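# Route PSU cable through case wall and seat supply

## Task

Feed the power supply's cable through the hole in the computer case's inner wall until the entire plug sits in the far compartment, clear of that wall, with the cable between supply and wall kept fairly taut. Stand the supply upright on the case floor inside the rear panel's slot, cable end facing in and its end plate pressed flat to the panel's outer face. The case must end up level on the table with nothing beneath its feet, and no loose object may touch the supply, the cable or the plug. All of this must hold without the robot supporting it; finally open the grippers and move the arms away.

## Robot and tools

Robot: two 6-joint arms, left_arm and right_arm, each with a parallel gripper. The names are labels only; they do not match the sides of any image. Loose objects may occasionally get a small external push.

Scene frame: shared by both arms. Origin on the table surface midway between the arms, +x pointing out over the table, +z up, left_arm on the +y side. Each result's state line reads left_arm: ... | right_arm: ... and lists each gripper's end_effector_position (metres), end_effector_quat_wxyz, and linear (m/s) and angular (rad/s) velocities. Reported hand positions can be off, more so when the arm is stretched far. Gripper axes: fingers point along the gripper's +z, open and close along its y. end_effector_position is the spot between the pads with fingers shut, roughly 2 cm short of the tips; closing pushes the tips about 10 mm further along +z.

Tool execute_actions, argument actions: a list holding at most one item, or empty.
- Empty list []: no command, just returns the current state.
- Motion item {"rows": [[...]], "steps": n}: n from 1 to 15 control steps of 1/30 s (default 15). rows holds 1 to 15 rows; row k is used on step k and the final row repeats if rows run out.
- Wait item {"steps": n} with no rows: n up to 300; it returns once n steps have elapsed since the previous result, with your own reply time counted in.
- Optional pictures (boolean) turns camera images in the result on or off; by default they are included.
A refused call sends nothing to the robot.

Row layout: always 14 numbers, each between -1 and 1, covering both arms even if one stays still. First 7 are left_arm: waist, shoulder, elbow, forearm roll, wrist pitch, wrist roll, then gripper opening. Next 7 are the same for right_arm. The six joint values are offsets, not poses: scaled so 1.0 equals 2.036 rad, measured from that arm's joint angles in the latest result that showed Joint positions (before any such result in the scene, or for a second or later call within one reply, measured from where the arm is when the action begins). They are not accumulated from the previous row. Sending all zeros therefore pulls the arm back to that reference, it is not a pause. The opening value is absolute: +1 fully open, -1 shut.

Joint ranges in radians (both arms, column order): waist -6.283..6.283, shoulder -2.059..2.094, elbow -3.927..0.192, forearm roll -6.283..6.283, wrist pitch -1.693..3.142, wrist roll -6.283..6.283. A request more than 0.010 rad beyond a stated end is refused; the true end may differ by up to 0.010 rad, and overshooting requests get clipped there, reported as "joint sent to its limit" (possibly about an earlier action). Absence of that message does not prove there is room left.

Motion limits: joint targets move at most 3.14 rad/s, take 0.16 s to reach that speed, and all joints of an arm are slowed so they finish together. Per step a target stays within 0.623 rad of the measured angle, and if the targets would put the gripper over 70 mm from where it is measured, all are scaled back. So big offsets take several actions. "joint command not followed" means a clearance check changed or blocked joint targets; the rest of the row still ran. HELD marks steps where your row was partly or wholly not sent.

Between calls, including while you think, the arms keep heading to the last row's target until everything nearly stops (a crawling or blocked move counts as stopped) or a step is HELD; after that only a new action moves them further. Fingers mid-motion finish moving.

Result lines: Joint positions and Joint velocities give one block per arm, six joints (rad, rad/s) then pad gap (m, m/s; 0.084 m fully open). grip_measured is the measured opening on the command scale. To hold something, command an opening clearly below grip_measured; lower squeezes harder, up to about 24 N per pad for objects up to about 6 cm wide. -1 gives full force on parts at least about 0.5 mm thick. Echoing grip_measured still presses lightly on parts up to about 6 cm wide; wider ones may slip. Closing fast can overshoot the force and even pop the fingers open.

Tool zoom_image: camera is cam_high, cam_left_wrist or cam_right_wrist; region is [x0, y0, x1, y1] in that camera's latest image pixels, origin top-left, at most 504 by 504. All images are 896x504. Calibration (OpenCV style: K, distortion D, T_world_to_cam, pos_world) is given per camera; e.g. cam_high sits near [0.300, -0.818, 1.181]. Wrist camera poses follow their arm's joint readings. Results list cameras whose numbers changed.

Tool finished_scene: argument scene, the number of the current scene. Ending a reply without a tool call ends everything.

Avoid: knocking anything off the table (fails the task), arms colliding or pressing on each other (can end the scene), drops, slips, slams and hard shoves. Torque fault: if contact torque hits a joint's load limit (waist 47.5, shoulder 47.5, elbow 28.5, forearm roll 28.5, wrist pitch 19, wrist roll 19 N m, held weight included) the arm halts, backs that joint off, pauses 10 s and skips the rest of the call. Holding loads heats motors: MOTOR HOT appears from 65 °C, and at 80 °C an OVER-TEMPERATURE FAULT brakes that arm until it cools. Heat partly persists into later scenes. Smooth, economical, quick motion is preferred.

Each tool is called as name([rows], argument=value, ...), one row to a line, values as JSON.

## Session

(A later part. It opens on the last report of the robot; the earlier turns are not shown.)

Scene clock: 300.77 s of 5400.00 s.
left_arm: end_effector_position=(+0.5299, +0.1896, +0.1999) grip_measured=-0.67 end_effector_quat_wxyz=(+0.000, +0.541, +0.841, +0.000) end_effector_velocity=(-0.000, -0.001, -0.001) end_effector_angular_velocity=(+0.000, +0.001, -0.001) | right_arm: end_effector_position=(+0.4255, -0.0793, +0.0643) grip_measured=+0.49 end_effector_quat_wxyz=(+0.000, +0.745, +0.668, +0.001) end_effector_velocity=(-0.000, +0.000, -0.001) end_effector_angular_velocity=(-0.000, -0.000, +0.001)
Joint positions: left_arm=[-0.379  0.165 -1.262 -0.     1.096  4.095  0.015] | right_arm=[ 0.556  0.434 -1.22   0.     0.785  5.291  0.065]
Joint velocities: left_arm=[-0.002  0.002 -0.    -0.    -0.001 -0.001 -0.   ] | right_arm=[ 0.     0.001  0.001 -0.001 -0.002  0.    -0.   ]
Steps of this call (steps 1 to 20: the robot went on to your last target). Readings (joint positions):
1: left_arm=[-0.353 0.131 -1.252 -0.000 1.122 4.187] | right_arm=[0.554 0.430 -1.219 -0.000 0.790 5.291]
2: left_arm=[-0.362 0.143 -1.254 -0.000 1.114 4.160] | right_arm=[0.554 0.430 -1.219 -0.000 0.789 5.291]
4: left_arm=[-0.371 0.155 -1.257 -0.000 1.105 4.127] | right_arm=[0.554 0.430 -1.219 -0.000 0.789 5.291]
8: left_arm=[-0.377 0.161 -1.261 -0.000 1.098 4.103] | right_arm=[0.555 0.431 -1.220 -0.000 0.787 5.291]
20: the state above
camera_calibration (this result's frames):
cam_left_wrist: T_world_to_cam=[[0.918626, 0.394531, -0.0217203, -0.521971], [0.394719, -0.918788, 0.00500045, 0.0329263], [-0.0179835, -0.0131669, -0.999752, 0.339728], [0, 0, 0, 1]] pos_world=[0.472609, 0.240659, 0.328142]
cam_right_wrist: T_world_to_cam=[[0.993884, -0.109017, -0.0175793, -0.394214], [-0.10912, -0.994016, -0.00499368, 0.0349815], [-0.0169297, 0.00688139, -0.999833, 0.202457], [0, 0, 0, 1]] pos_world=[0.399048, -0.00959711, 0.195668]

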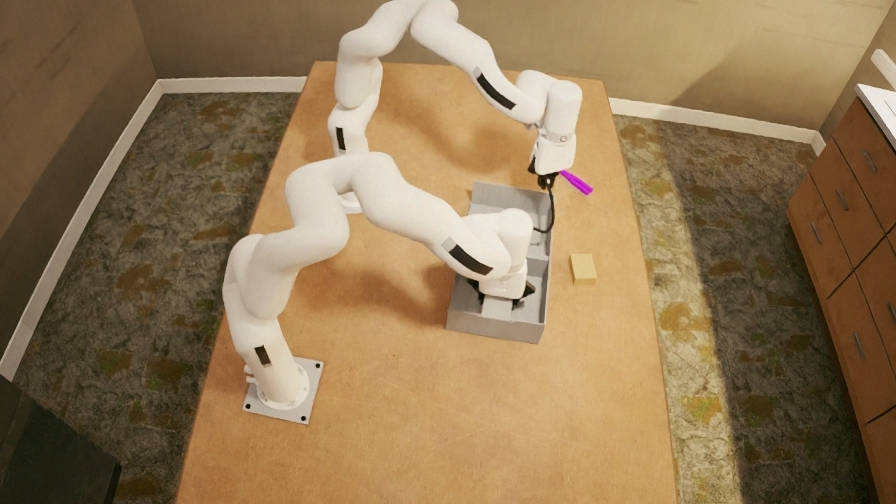

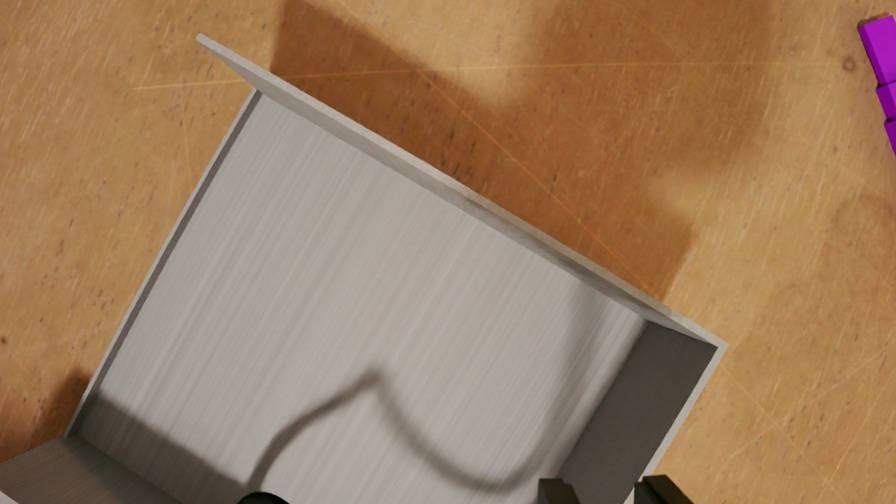

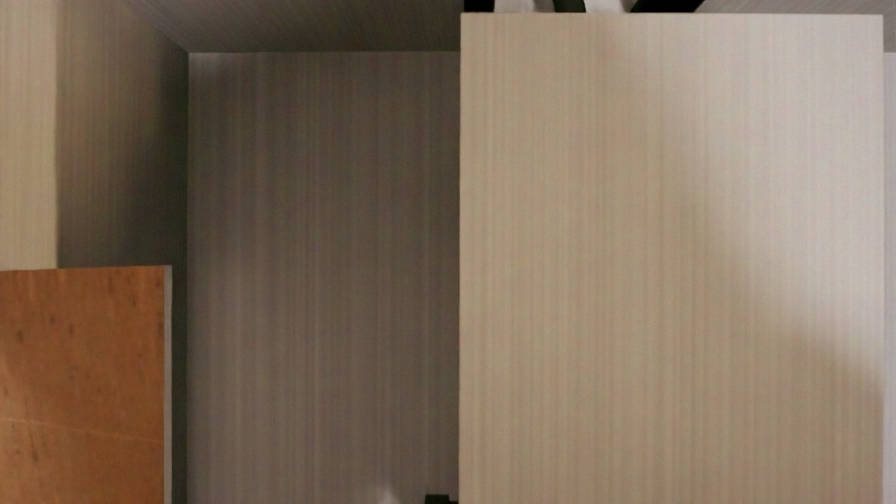

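execute_actions([
  {"rows": [[0.001,-0.003,0.019,0,-0.016,-0.038,-1, 0,0,0,0,0,0,-0.5],[0.002,-0.006,0.038,0,-0.032,-0.077,-1, 0,0,0,0,0,0,-0.5],[0.003,-0.008,0.057,0,-0.049,-0.115,-1, 0,0,0,0,0,0,-0.5],[0.0036,-0.011,0.076,0,-0.065,-0.154,-1, 0,0,0,0,0,0,-0.5],[0.0045,-0.014,0.095,0,-0.081,-0.192,-1, 0,0,0,0,0,0,-0.5],[0.0053,-0.017,0.114,0,-0.097,-0.23,-1, 0,0,0,0,0,0,-0.5],[0.0062,-0.020,0.133,0,-0.113,-0.269,-1, 0,0,0,0,0,0,-0.5],[0.0071,-0.0225,0.153,0,-0.13,-0.307,-1, 0,0,0,0,0,0,-0.5],[0.008,-0.025,0.172,0,-0.146,-0.346,-1, 0,0,0,0,0,0,-0.5],[0.0089,-0.0281,0.1907,0,-0.162,-0.384,-1, 0,0,0,0,0,0,-0.5]], "steps": 15},
], pictures=false)

execute_actions([
  {"steps": 18},
])

Scene clock: 307.87 s of 5400.00 s.
left_arm: end_effector_position=(+0.4778, +0.2071, +0.1099) grip_measured=-0.67 end_effector_quat_wxyz=(-0.003, +0.224, +0.975, -0.000) end_effector_velocity=(-0.116, +0.033, -0.146) end_effector_angular_velocity=(+0.012, +0.030, +1.152) | right_arm: end_effector_position=(+0.4255, -0.0794, +0.0641) grip_measured=+0.49 end_effector_quat_wxyz=(+0.000, +0.745, +0.668, +0.001) end_effector_velocity=(-0.001, -0.000, -0.001) end_effector_angular_velocity=(-0.001, +0.002, -0.001)
Joint positions: left_arm=[-0.364  0.117 -0.922 -0.     0.811  3.419  0.015] | right_arm=[ 0.556  0.434 -1.22   0.     0.785  5.291  0.065]
Joint velocities: left_arm=[ 0.027 -0.077  0.576  0.    -0.468 -1.125 -0.   ] | right_arm=[ 0.    -0.     0.002  0.     0.001  0.001  0.   ]
Steps of this call (steps 1 to 15: the robot went on to your last target; steps 16 to 90: nothing new was sent; then 3.60 s passed at rest; steps 91 to 105: all 15 steps of this action). Readings (joint positions):
91: left_arm=[-0.380 0.165 -1.261 -0.000 1.095 4.095] | right_arm=[0.555 0.434 -1.220 0.000 0.784 5.291]
92: left_arm=[-0.380 0.165 -1.260 -0.000 1.093 4.091] | right_arm=[0.555 0.434 -1.220 0.000 0.784 5.291]
94: left_arm=[-0.379 0.161 -1.242 -0.000 1.076 4.050] | right_arm=[0.555 0.434 -1.220 0.000 0.785 5.291]
98: left_arm=[-0.374 0.147 -1.141 -0.000 0.992 3.851] | right_arm=[0.556 0.434 -1.220 0.000 0.785 5.291]
105: the state above

Scene clock: 308.47 s of 5400.00 s.
left_arm: end_effector_position=(+0.4698, +0.2095, +0.0994) grip_measured=-0.67 end_effector_quat_wxyz=(-0.000, +0.171, +0.985, -0.000) end_effector_velocity=(-0.001, +0.000, -0.001) end_effector_angular_velocity=(+0.000, +0.001, +0.005) | right_arm: end_effector_position=(+0.4255, -0.0794, +0.0642) grip_measured=+0.49 end_effector_quat_wxyz=(+0.000, +0.745, +0.668, +0.001) end_effector_velocity=(-0.000, -0.000, -0.000) end_effector_angular_velocity=(-0.000, +0.000, +0.001)
Joint positions: left_arm=[-0.361  0.108 -0.874 -0.     0.766  3.314  0.015] | right_arm=[ 0.556  0.434 -1.22   0.     0.785  5.291  0.065]
Joint velocities: left_arm=[ 0.    -0.     0.002 -0.    -0.001 -0.004  0.   ] | right_arm=[ 0.     0.    -0.    -0.     0.    -0.001 -0.   ]
Steps of this call (steps 1 to 18: the robot went on to your last target). Readings (joint positions):
1: left_arm=[-0.363 0.115 -0.906 -0.000 0.798 3.387] | right_arm=[0.556 0.434 -1.220 0.000 0.785 5.291]
2: left_arm=[-0.362 0.113 -0.896 -0.000 0.788 3.365] | right_arm=[0.556 0.434 -1.220 0.000 0.785 5.291]
4: left_arm=[-0.362 0.110 -0.886 -0.000 0.777 3.339] | right_arm=[0.556 0.434 -1.220 0.000 0.785 5.291]
8: left_arm=[-0.362 0.108 -0.878 -0.000 0.768 3.320] | right_arm=[0.556 0.434 -1.220 0.000 0.785 5.291]
18: the state above
camera_calibration (this result's frames):
cam_left_wrist: T_world_to_cam=[[0.357412, 0.933677, -0.0224356, -0.325986], [0.933939, -0.357406, 0.00440867, -0.295364], [-0.00390234, -0.0225292, -0.999739, 0.233809], [0, 0, 0, 1]] pos_world=[0.393276, 0.204068, 0.227736]
cam_right_wrist: T_world_to_cam=[[0.993875, -0.109091, -0.0176611, -0.394219], [-0.109193, -0.994008, -0.0049113, 0.0349474], [-0.0170195, 0.00680969, -0.999832, 0.202357], [0, 0, 0, 1]] pos_world=[0.399064, -0.00964583, 0.195533]

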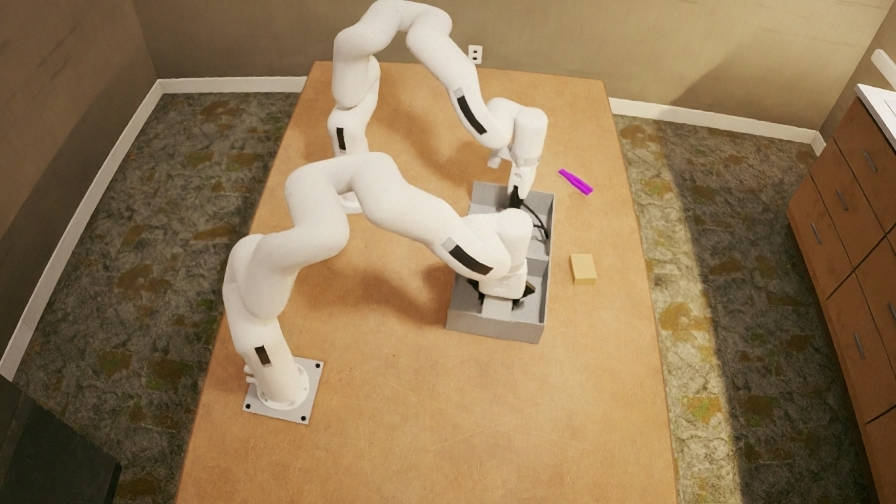

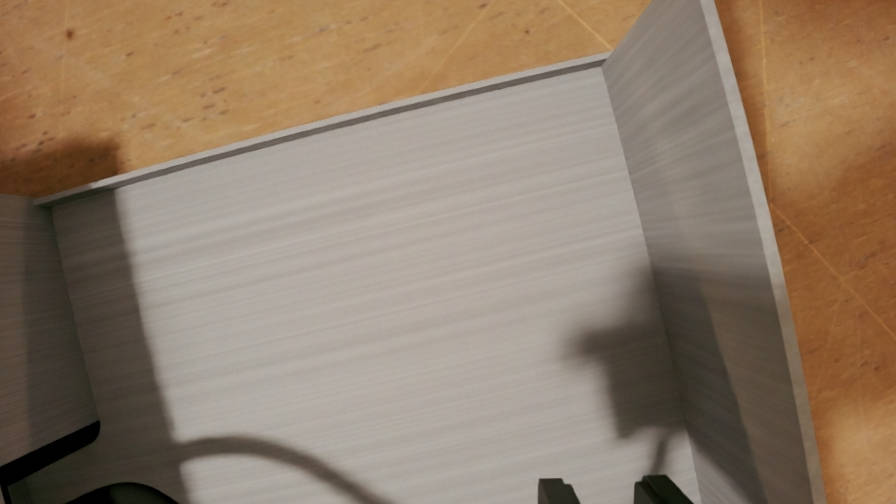

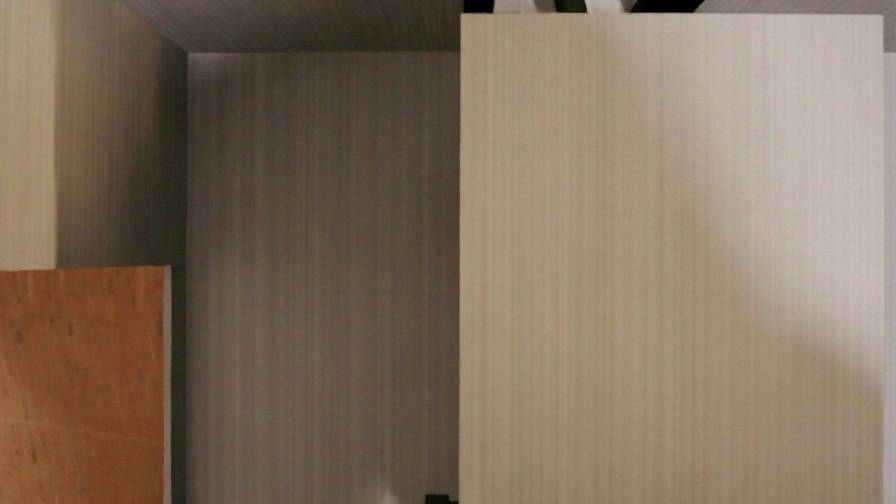

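execute_actions([
  {"rows": [[-0.004,0.0004,0.016,0,-0.0166,-0.016,-1, 0,0,0,0,0,0,-0.5],[-0.008,0.0007,0.0326,0,-0.0333,-0.033,-1, 0,0,0,0,0,0,-0.5],[-0.012,0.0011,0.049,0,-0.05,-0.049,-1, 0,0,0,0,0,0,-0.5],[-0.016,0.0015,0.065,0,-0.0666,-0.065,-1, 0,0,0,0,0,0,-0.5],[-0.020,0.0018,0.081,0,-0.083,-0.082,-1, 0,0,0,0,0,0,-0.5],[-0.024,0.0022,0.098,0,-0.1,-0.098,-1, 0,0,0,0,0,0,-0.5],[-0.028,0.0025,0.114,0,-0.1165,-0.114,-1, 0,0,0,0,0,0,-0.5],[-0.0322,0.0029,0.1302,0,-0.1331,-0.1308,-1, 0,0,0,0,0,0,-0.5]], "steps": 15},
], pictures=false)

execute_actions([
  {"steps": 15},
])

Scene clock: 314.30 s of 5400.00 s.
left_arm: end_effector_position=(+0.4075, +0.1953, +0.0300) grip_measured=-0.67 end_effector_quat_wxyz=(-0.002, +0.077, +0.997, +0.000) end_effector_velocity=(-0.009, -0.011, -0.013) end_effector_angular_velocity=(-0.019, -0.080, +0.122) | right_arm: end_effector_position=(+0.4255, -0.0793, +0.0642) grip_measured=+0.49 end_effector_quat_wxyz=(+0.000, +0.745, +0.668, +0.001) end_effector_velocity=(-0.000, +0.000, -0.000) end_effector_angular_velocity=(+0.000, +0.001, +0.000)
Joint positions: left_arm=[-0.424  0.114 -0.621 -0.     0.51   3.062  0.015] | right_arm=[ 0.556  0.434 -1.22   0.     0.785  5.291  0.065]
Joint velocities: left_arm=[-0.031 -0.016  0.102 -0.001 -0.168 -0.152  0.   ] | right_arm=[-0.     0.001 -0.     0.001  0.    -0.001 -0.   ]
Steps of this call (steps 1 to 15: the robot went on to your last target; steps 16 to 90: nothing new was sent; then 2.33 s passed at rest; steps 91 to 105: all 15 steps of this action). Readings (joint positions):
91: left_arm=[-0.361 0.108 -0.873 -0.000 0.766 3.313] | right_arm=[0.556 0.434 -1.220 0.000 0.785 5.291]
92: left_arm=[-0.362 0.108 -0.871 -0.000 0.761 3.310] | right_arm=[0.556 0.434 -1.220 0.000 0.785 5.291]
94: left_arm=[-0.368 0.107 -0.848 -0.000 0.736 3.285] | right_arm=[0.556 0.434 -1.220 0.000 0.785 5.291]
98: left_arm=[-0.392 0.111 -0.749 -0.000 0.638 3.189] | right_arm=[0.556 0.434 -1.220 0.000 0.785 5.291]
105: the state above

Scene clock: 314.80 s of 5400.00 s.
left_arm: end_effector_position=(+0.4048, +0.1947, +0.0276) grip_measured=-0.67 end_effector_quat_wxyz=(+0.000, +0.072, +0.997, -0.000) end_effector_velocity=(-0.001, -0.000, -0.001) end_effector_angular_velocity=(+0.001, +0.002, +0.001) | right_arm: end_effector_position=(+0.4255, -0.0793, +0.0642) grip_measured=+0.49 end_effector_quat_wxyz=(+0.000, +0.745, +0.668, +0.001) end_effector_velocity=(-0.000, -0.000, -0.001) end_effector_angular_velocity=(-0.001, +0.001, -0.001)
Joint positions: left_arm=[-0.427  0.114 -0.609 -0.     0.495  3.048  0.015] | right_arm=[ 0.556  0.434 -1.22   0.     0.785  5.291  0.065]
Joint velocities: left_arm=[-0.001  0.     0.003  0.    -0.001 -0.002 -0.   ] | right_arm=[ 0.     0.     0.001 -0.    -0.     0.001  0.   ]
Steps of this call (steps 1 to 15: the robot went on to your last target). Readings (joint positions):
1: left_arm=[-0.425 0.114 -0.619 -0.000 0.505 3.058] | right_arm=[0.556 0.434 -1.220 0.000 0.785 5.291]
2: left_arm=[-0.425 0.114 -0.617 -0.000 0.502 3.055] | right_arm=[0.556 0.434 -1.220 0.000 0.785 5.291]
4: left_arm=[-0.426 0.113 -0.614 -0.000 0.498 3.051] | right_arm=[0.556 0.434 -1.220 0.000 0.785 5.291]
8: left_arm=[-0.427 0.114 -0.610 -0.000 0.496 3.049] | right_arm=[0.556 0.434 -1.220 0.000 0.785 5.291]
15: the state above
camera_calibration (this result's frames):
cam_left_wrist: T_world_to_cam=[[0.164106, 0.986188, -0.0224245, -0.222559], [0.986442, -0.164041, 0.00474032, -0.29861], [0.000996315, -0.0228984, -0.999737, 0.159523], [0, 0, 0, 1]] pos_world=[0.330926, 0.174154, 0.155905]
cam_right_wrist: T_world_to_cam=[[0.993879, -0.10906, -0.0176096, -0.394224], [-0.109163, -0.994012, -0.00495703, 0.0349664], [-0.0169635, 0.006849, -0.999833, 0.202395], [0, 0, 0, 1]] pos_world=[0.399061, -0.0096234, 0.195592]

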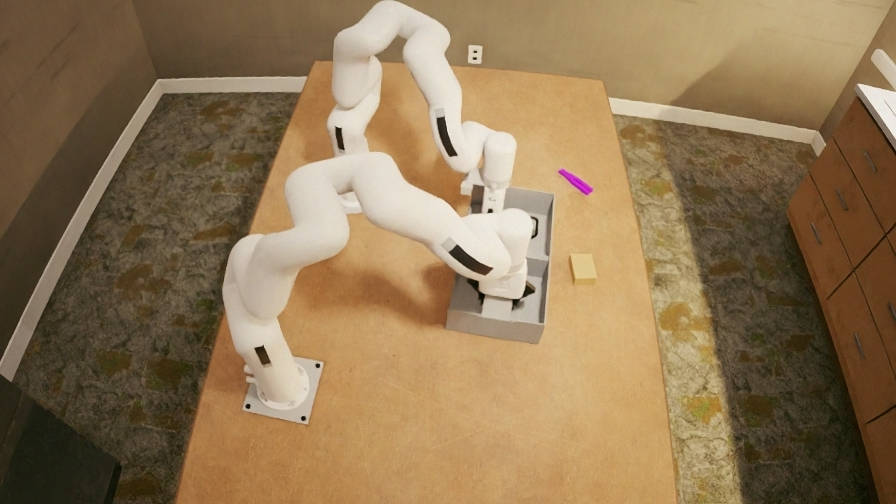

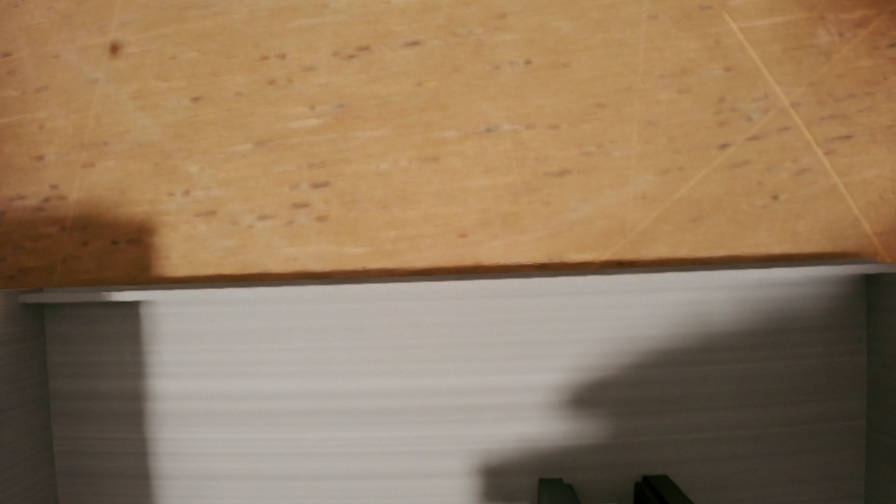

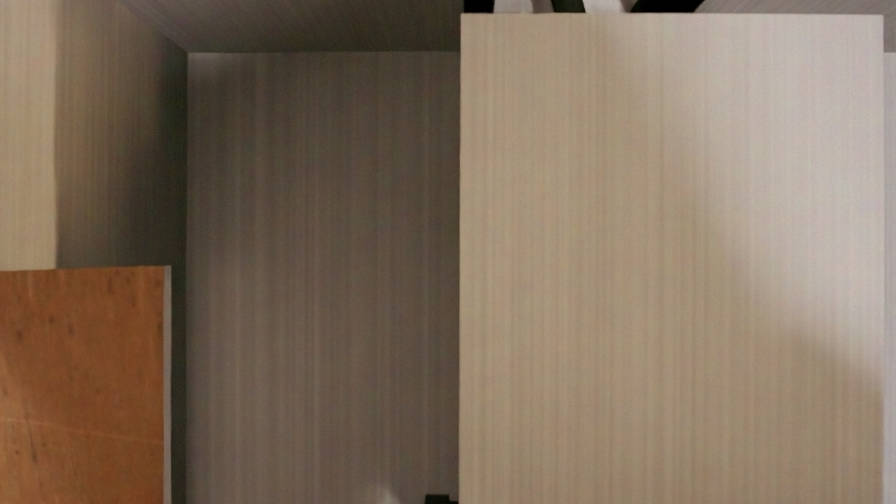

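execute_actions([
  {"rows": [[0,0,0,0,0,0,-0.2, 0,0,0,0,0,0,1],[0,0,0,0,0,0,-0.2, 0,0,0,0,0,0,1],[0,0,0,0,0,0,-0.2, 0,0,0,0,0,0,1],[0,0,0,0,0,0,-0.2, 0,0,0,0,0,0,1],[0,0,0,0,0,0,-0.2, 0,0,0,0,0,0,1],[0,0,0,0,0,0,-0.2, 0,0,0,0,0,0,1],[0,0,0,0,0,0,-0.2, 0,0,0,0,0,0,1],[0.002,-0.07,-0.045,0,0.115,0,-0.2, 0,-0.0585,-0.0314,0,0.0905,0,1],[0.002,-0.07,-0.045,0,0.115,0,-0.2, 0,-0.0585,-0.0314,0,0.0905,0,1],[0.002,-0.07,-0.045,0,0.115,0,-0.2, 0,-0.0585,-0.0314,0,0.0905,0,1],[0.002,-0.07,-0.045,0,0.115,0,-0.2, 0,-0.0585,-0.0314,0,0.0905,0,1],[0.002,-0.07,-0.045,0,0.115,0,-0.2, 0,-0.0585,-0.0314,0,0.0905,0,1],[0.005,-0.2097,-0.1346,0,0.3443,-0.8365,-0.2, 0,-0.0585,-0.0314,0,0.0905,0,1]], "steps": 15},
], pictures=false)

execute_actions([
  {"steps": 35},
])

Scene clock: 322.30 s of 5400.00 s.
left_arm: end_effector_position=(+0.4204, +0.1923, +0.0861) grip_measured=-0.21 end_effector_quat_wxyz=(+0.003, +0.062, +0.998, -0.001) end_effector_velocity=(+0.060, -0.008, +0.319) end_effector_angular_velocity=(-0.018, -0.059, +0.565) | right_arm: end_effector_position=(+0.4298, -0.0770, +0.1293) grip_measured=+1.00 end_effector_quat_wxyz=(+0.002, +0.744, +0.668, +0.007) end_effector_velocity=(+0.031, +0.015, +0.248) end_effector_angular_velocity=(+0.075, -0.150, +0.002)
Joint positions: left_arm=[-0.423 -0.004 -0.687 -0.     0.683  3.031  0.035] | right_arm=[ 0.556  0.335 -1.278  0.     0.928  5.291  0.084]
Joint velocities: left_arm=[ 0.015 -0.609 -0.406 -0.     0.953 -0.549 -0.   ] | right_arm=[-0.001 -0.344 -0.229 -0.002  0.406 -0.001  0.   ]
Steps of this call (steps 1 to 15: the robot went on to your last target; steps 16 to 90: nothing new was sent; then 4.00 s passed at rest; steps 91 to 105: all 15 steps of this action). Readings (joint positions):
91: left_arm=[-0.427 0.114 -0.609 -0.000 0.495 3.047] | right_arm=[0.556 0.434 -1.220 0.000 0.785 5.291]
92: left_arm=[-0.427 0.114 -0.609 -0.000 0.495 3.048] | right_arm=[0.556 0.435 -1.220 0.001 0.783 5.292]
94: left_arm=[-0.427 0.114 -0.609 -0.000 0.495 3.048] | right_arm=[0.557 0.437 -1.222 0.001 0.780 5.292]
98: left_arm=[-0.427 0.114 -0.609 -0.000 0.495 3.048] | right_arm=[0.557 0.436 -1.221 0.001 0.782 5.292]
105: the state above

Scene clock: 323.47 s of 5400.00 s.
left_arm: end_effector_position=(+0.3998, +0.1999, +0.2493) grip_measured=-0.22 end_effector_quat_wxyz=(-0.000, -0.706, +0.708, -0.000) end_effector_velocity=(+0.000, +0.000, +0.001) end_effector_angular_velocity=(-0.001, -0.002, +0.020) | right_arm: end_effector_position=(+0.4251, -0.0795, +0.1396) grip_measured=+1.00 end_effector_quat_wxyz=(-0.000, +0.745, +0.668, +0.000) end_effector_velocity=(+0.000, +0.000, +0.000) end_effector_angular_velocity=(+0.001, -0.001, -0.001)
Joint positions: left_arm=[-0.417 -0.313 -0.883 -0.     1.196  1.347  0.035] | right_arm=[ 0.556  0.315 -1.284  0.     0.969  5.291  0.084]
Joint velocities: left_arm=[ 0.001 -0.002 -0.002  0.     0.001 -0.019 -0.   ] | right_arm=[ 0.    -0.    -0.     0.    -0.     0.001  0.   ]
Steps of this call (steps 1 to 35: the robot went on to your last target). Readings (joint positions):
1: left_arm=[-0.423 -0.023 -0.699 -0.000 0.716 3.006] | right_arm=[0.556 0.326 -1.283 0.000 0.940 5.291]
2: left_arm=[-0.423 -0.043 -0.711 -0.000 0.750 2.967] | right_arm=[0.556 0.322 -1.284 0.000 0.948 5.291]
4: left_arm=[-0.422 -0.086 -0.737 -0.000 0.822 2.872] | right_arm=[0.556 0.319 -1.282 0.000 0.959 5.291]
8: left_arm=[-0.420 -0.170 -0.792 -0.000 0.958 2.648] | right_arm=[0.556 0.317 -1.281 0.000 0.967 5.291]
35: the state above
camera_calibration (this result's frames):
cam_left_wrist: T_world_to_cam=[[-0.999446, 0.0246995, -0.022305, 0.435514], [0.0246075, 0.999688, 0.00439014, -0.141898], [0.0224065, 0.00383884, -0.999742, 0.367389], [0, 0, 0, 1]] pos_world=[0.430532, 0.129686, 0.377631]
cam_right_wrist: T_world_to_cam=[[0.993862, -0.109041, -0.0186555, -0.392387], [-0.109139, -0.994017, -0.00430139, 0.0350167], [-0.0180749, 0.00631103, -0.999817, 0.278213], [0, 0, 0, 1]] pos_world=[0.398829, -0.00973492, 0.270992]

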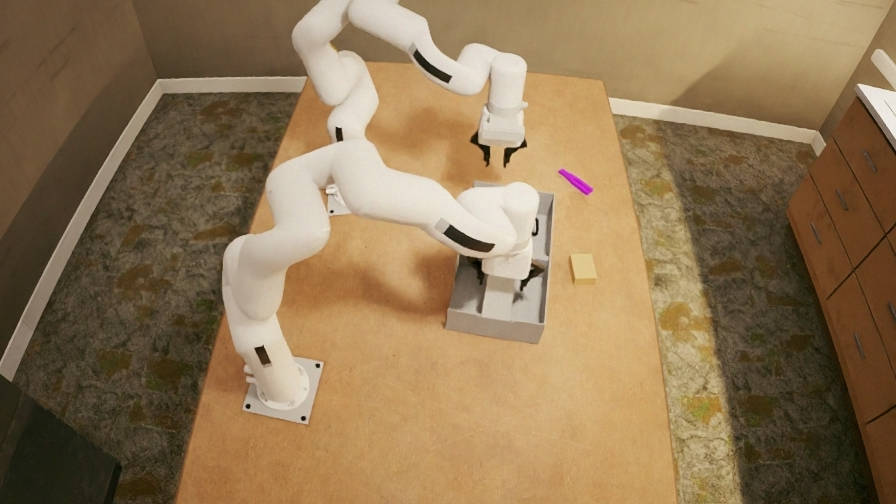

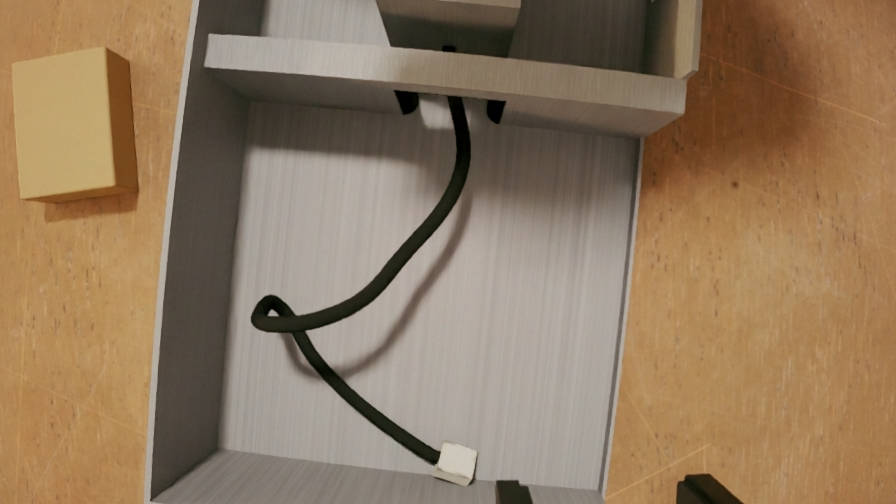

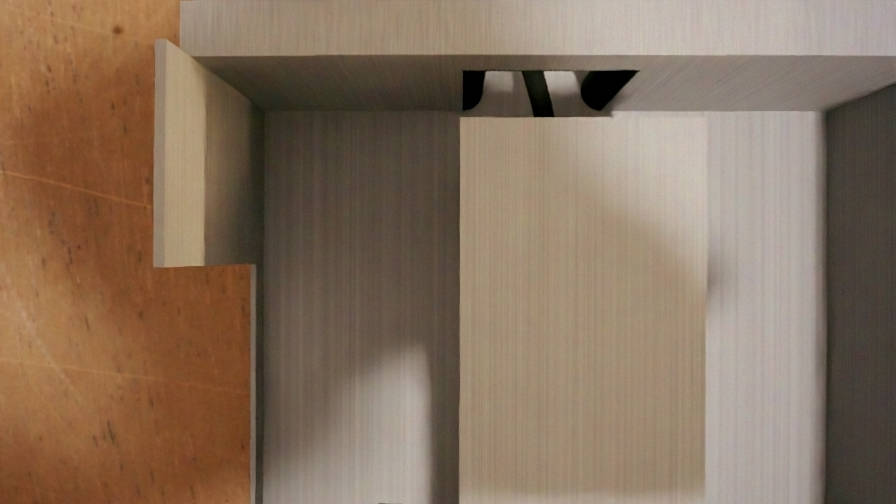

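execute_actions([
  {"rows": [[0,0,0,0,0,0,-0.2, -0.1262,-0.0992,0.1338,0,-0.0346,-0.1259,-1]], "steps": 15},
], pictures=false)

execute_actions([
  {"steps": 15},
])

Scene clock: 328.57 s of 5400.00 s.
left_arm: end_effector_position=(+0.3998, +0.1999, +0.2493) grip_measured=-0.22 end_effector_quat_wxyz=(-0.000, -0.706, +0.708, -0.000) end_effector_velocity=(-0.000, -0.000, -0.000) end_effector_angular_velocity=(+0.000, +0.001, -0.000) | right_arm: end_effector_position=(+0.4113, -0.2170, +0.1399) grip_measured=-1.00 end_effector_quat_wxyz=(-0.000, +0.745, +0.667, -0.000) end_effector_velocity=(-0.021, -0.065, -0.002) end_effector_angular_velocity=(+0.002, -0.005, +0.031)
Joint positions: left_arm=[-0.417 -0.313 -0.883 -0.     1.196  1.347  0.035] | right_arm=[ 0.311  0.123 -1.026  0.     0.903  5.05   0.   ]
Joint velocities: left_arm=[-0.     0.     0.001 -0.     0.     0.     0.   ] | right_arm=[-0.121 -0.111  0.151  0.001 -0.045 -0.153  0.   ]
Steps of this call (steps 1 to 15: the robot went on to your last target; steps 16 to 90: nothing new was sent; then 1.60 s passed at rest; steps 91 to 105: all 15 steps of this action). Readings (joint positions):
91: left_arm=[-0.417 -0.313 -0.883 -0.000 1.196 1.345] | right_arm=[0.555 0.314 -1.284 0.000 0.969 5.291]
92: left_arm=[-0.417 -0.313 -0.883 -0.000 1.196 1.345] | right_arm=[0.553 0.312 -1.280 0.000 0.968 5.287]
94: left_arm=[-0.417 -0.313 -0.883 -0.000 1.196 1.346] | right_arm=[0.523 0.286 -1.245 0.000 0.958 5.253]
98: left_arm=[-0.417 -0.313 -0.883 -0.000 1.196 1.347] | right_arm=[0.424 0.212 -1.146 0.000 0.934 5.161]
105: the state above

Scene clock: 329.07 s of 5400.00 s.
left_arm: end_effector_position=(+0.3998, +0.1999, +0.2493) grip_measured=-0.22 end_effector_quat_wxyz=(-0.000, -0.706, +0.708, -0.000) end_effector_velocity=(-0.000, +0.000, -0.000) end_effector_angular_velocity=(+0.000, +0.001, -0.001) | right_arm: end_effector_position=(+0.4093, -0.2234, +0.1397) grip_measured=-1.00 end_effector_quat_wxyz=(-0.000, +0.745, +0.667, +0.000) end_effector_velocity=(+0.000, -0.001, +0.000) end_effector_angular_velocity=(-0.001, -0.001, +0.000)
Joint positions: left_arm=[-0.417 -0.313 -0.883 -0.     1.196  1.347  0.035] | right_arm=[ 0.299  0.113 -1.012  0.     0.899  5.035  0.   ]
Joint velocities: left_arm=[ 0.    -0.     0.     0.     0.     0.001 -0.   ] | right_arm=[-0.003 -0.002  0.001 -0.001  0.    -0.002  0.   ]
Steps of this call (steps 1 to 15: the robot went on to your last target). Readings (joint positions):
1: left_arm=[-0.417 -0.313 -0.883 -0.000 1.196 1.347] | right_arm=[0.308 0.120 -1.022 0.000 0.902 5.045]
2: left_arm=[-0.417 -0.313 -0.883 -0.000 1.196 1.347] | right_arm=[0.306 0.118 -1.019 0.000 0.901 5.042]
4: left_arm=[-0.417 -0.313 -0.883 -0.000 1.196 1.347] | right_arm=[0.303 0.116 -1.016 0.000 0.900 5.039]
8: left_arm=[-0.417 -0.313 -0.883 -0.000 1.196 1.347] | right_arm=[0.301 0.114 -1.013 0.000 0.899 5.036]
15: the state above
camera_calibration (this result's frames):
cam_left_wrist: T_world_to_cam=[[-0.999446, 0.0246992, -0.0223052, 0.435514], [0.0246071, 0.999688, 0.00439012, -0.141898], [0.0224066, 0.00383882, -0.999742, 0.367389], [0, 0, 0, 1]] pos_world=[0.430532, 0.129686, 0.377631]
cam_right_wrist: T_world_to_cam=[[0.993827, -0.10937, -0.0186082, -0.392475], [-0.109467, -0.993981, -0.00430856, -0.109611], [-0.018025, 0.00631894, -0.999818, 0.278864], [0, 0, 0, 1]] pos_world=[0.38308, -0.153638, 0.271038]

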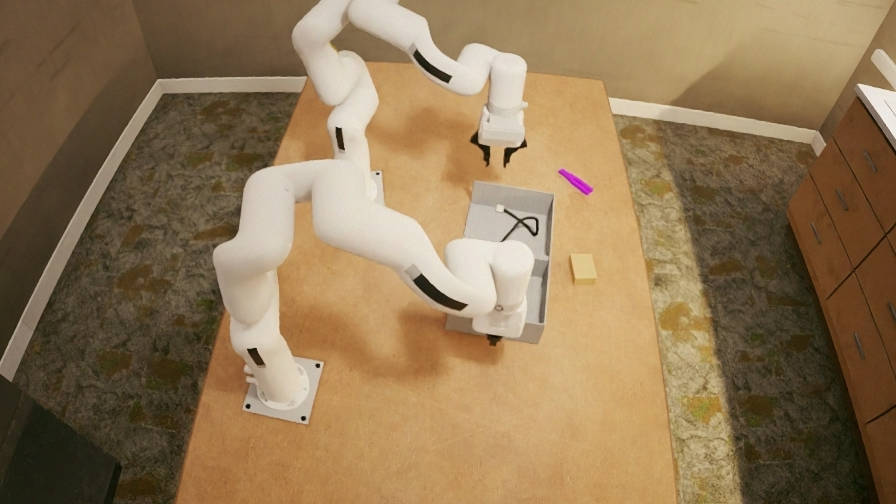

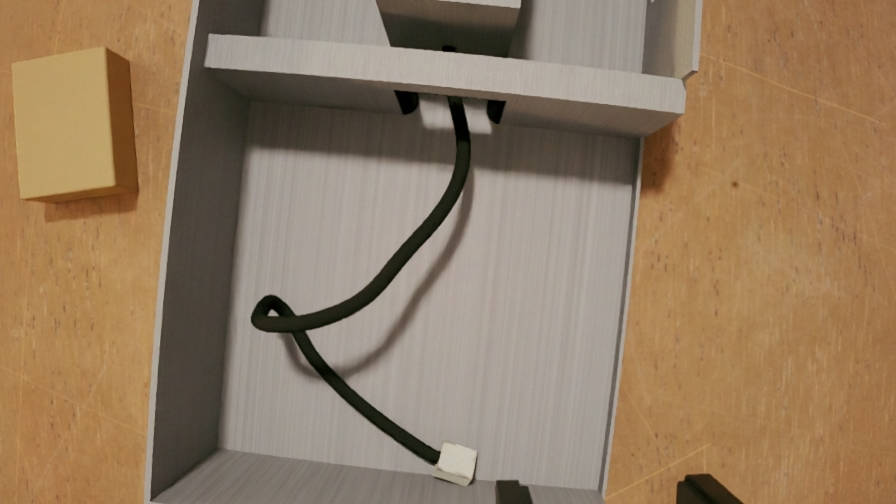

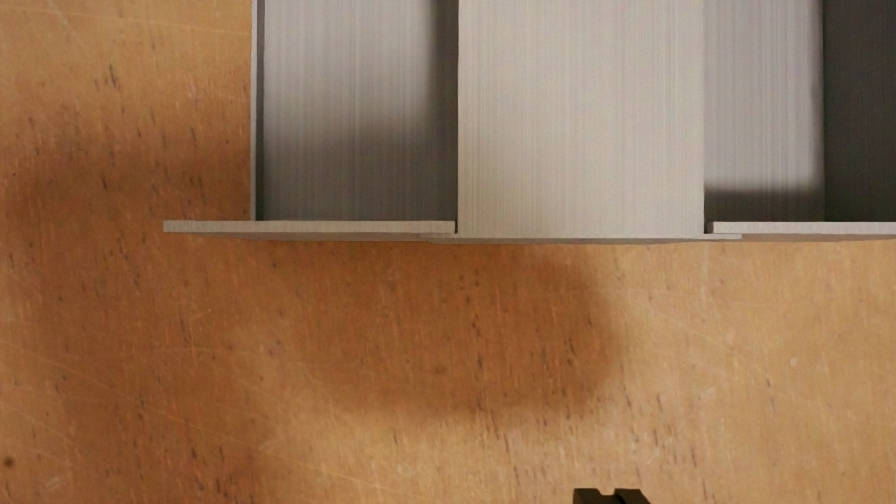

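zoom_image(camera="cam_right_wrist", region=[400, 200, 770, 260])

Region (400, 200, 770, 260) of cam_right_wrist's 896x504 image, scaled by 1.362, with more detail than that image has; it fills the top 82 rows of this view, and the rest is white.

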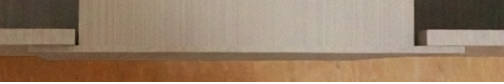

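finished_scene(scene=2)

The scene is finished: the task was done.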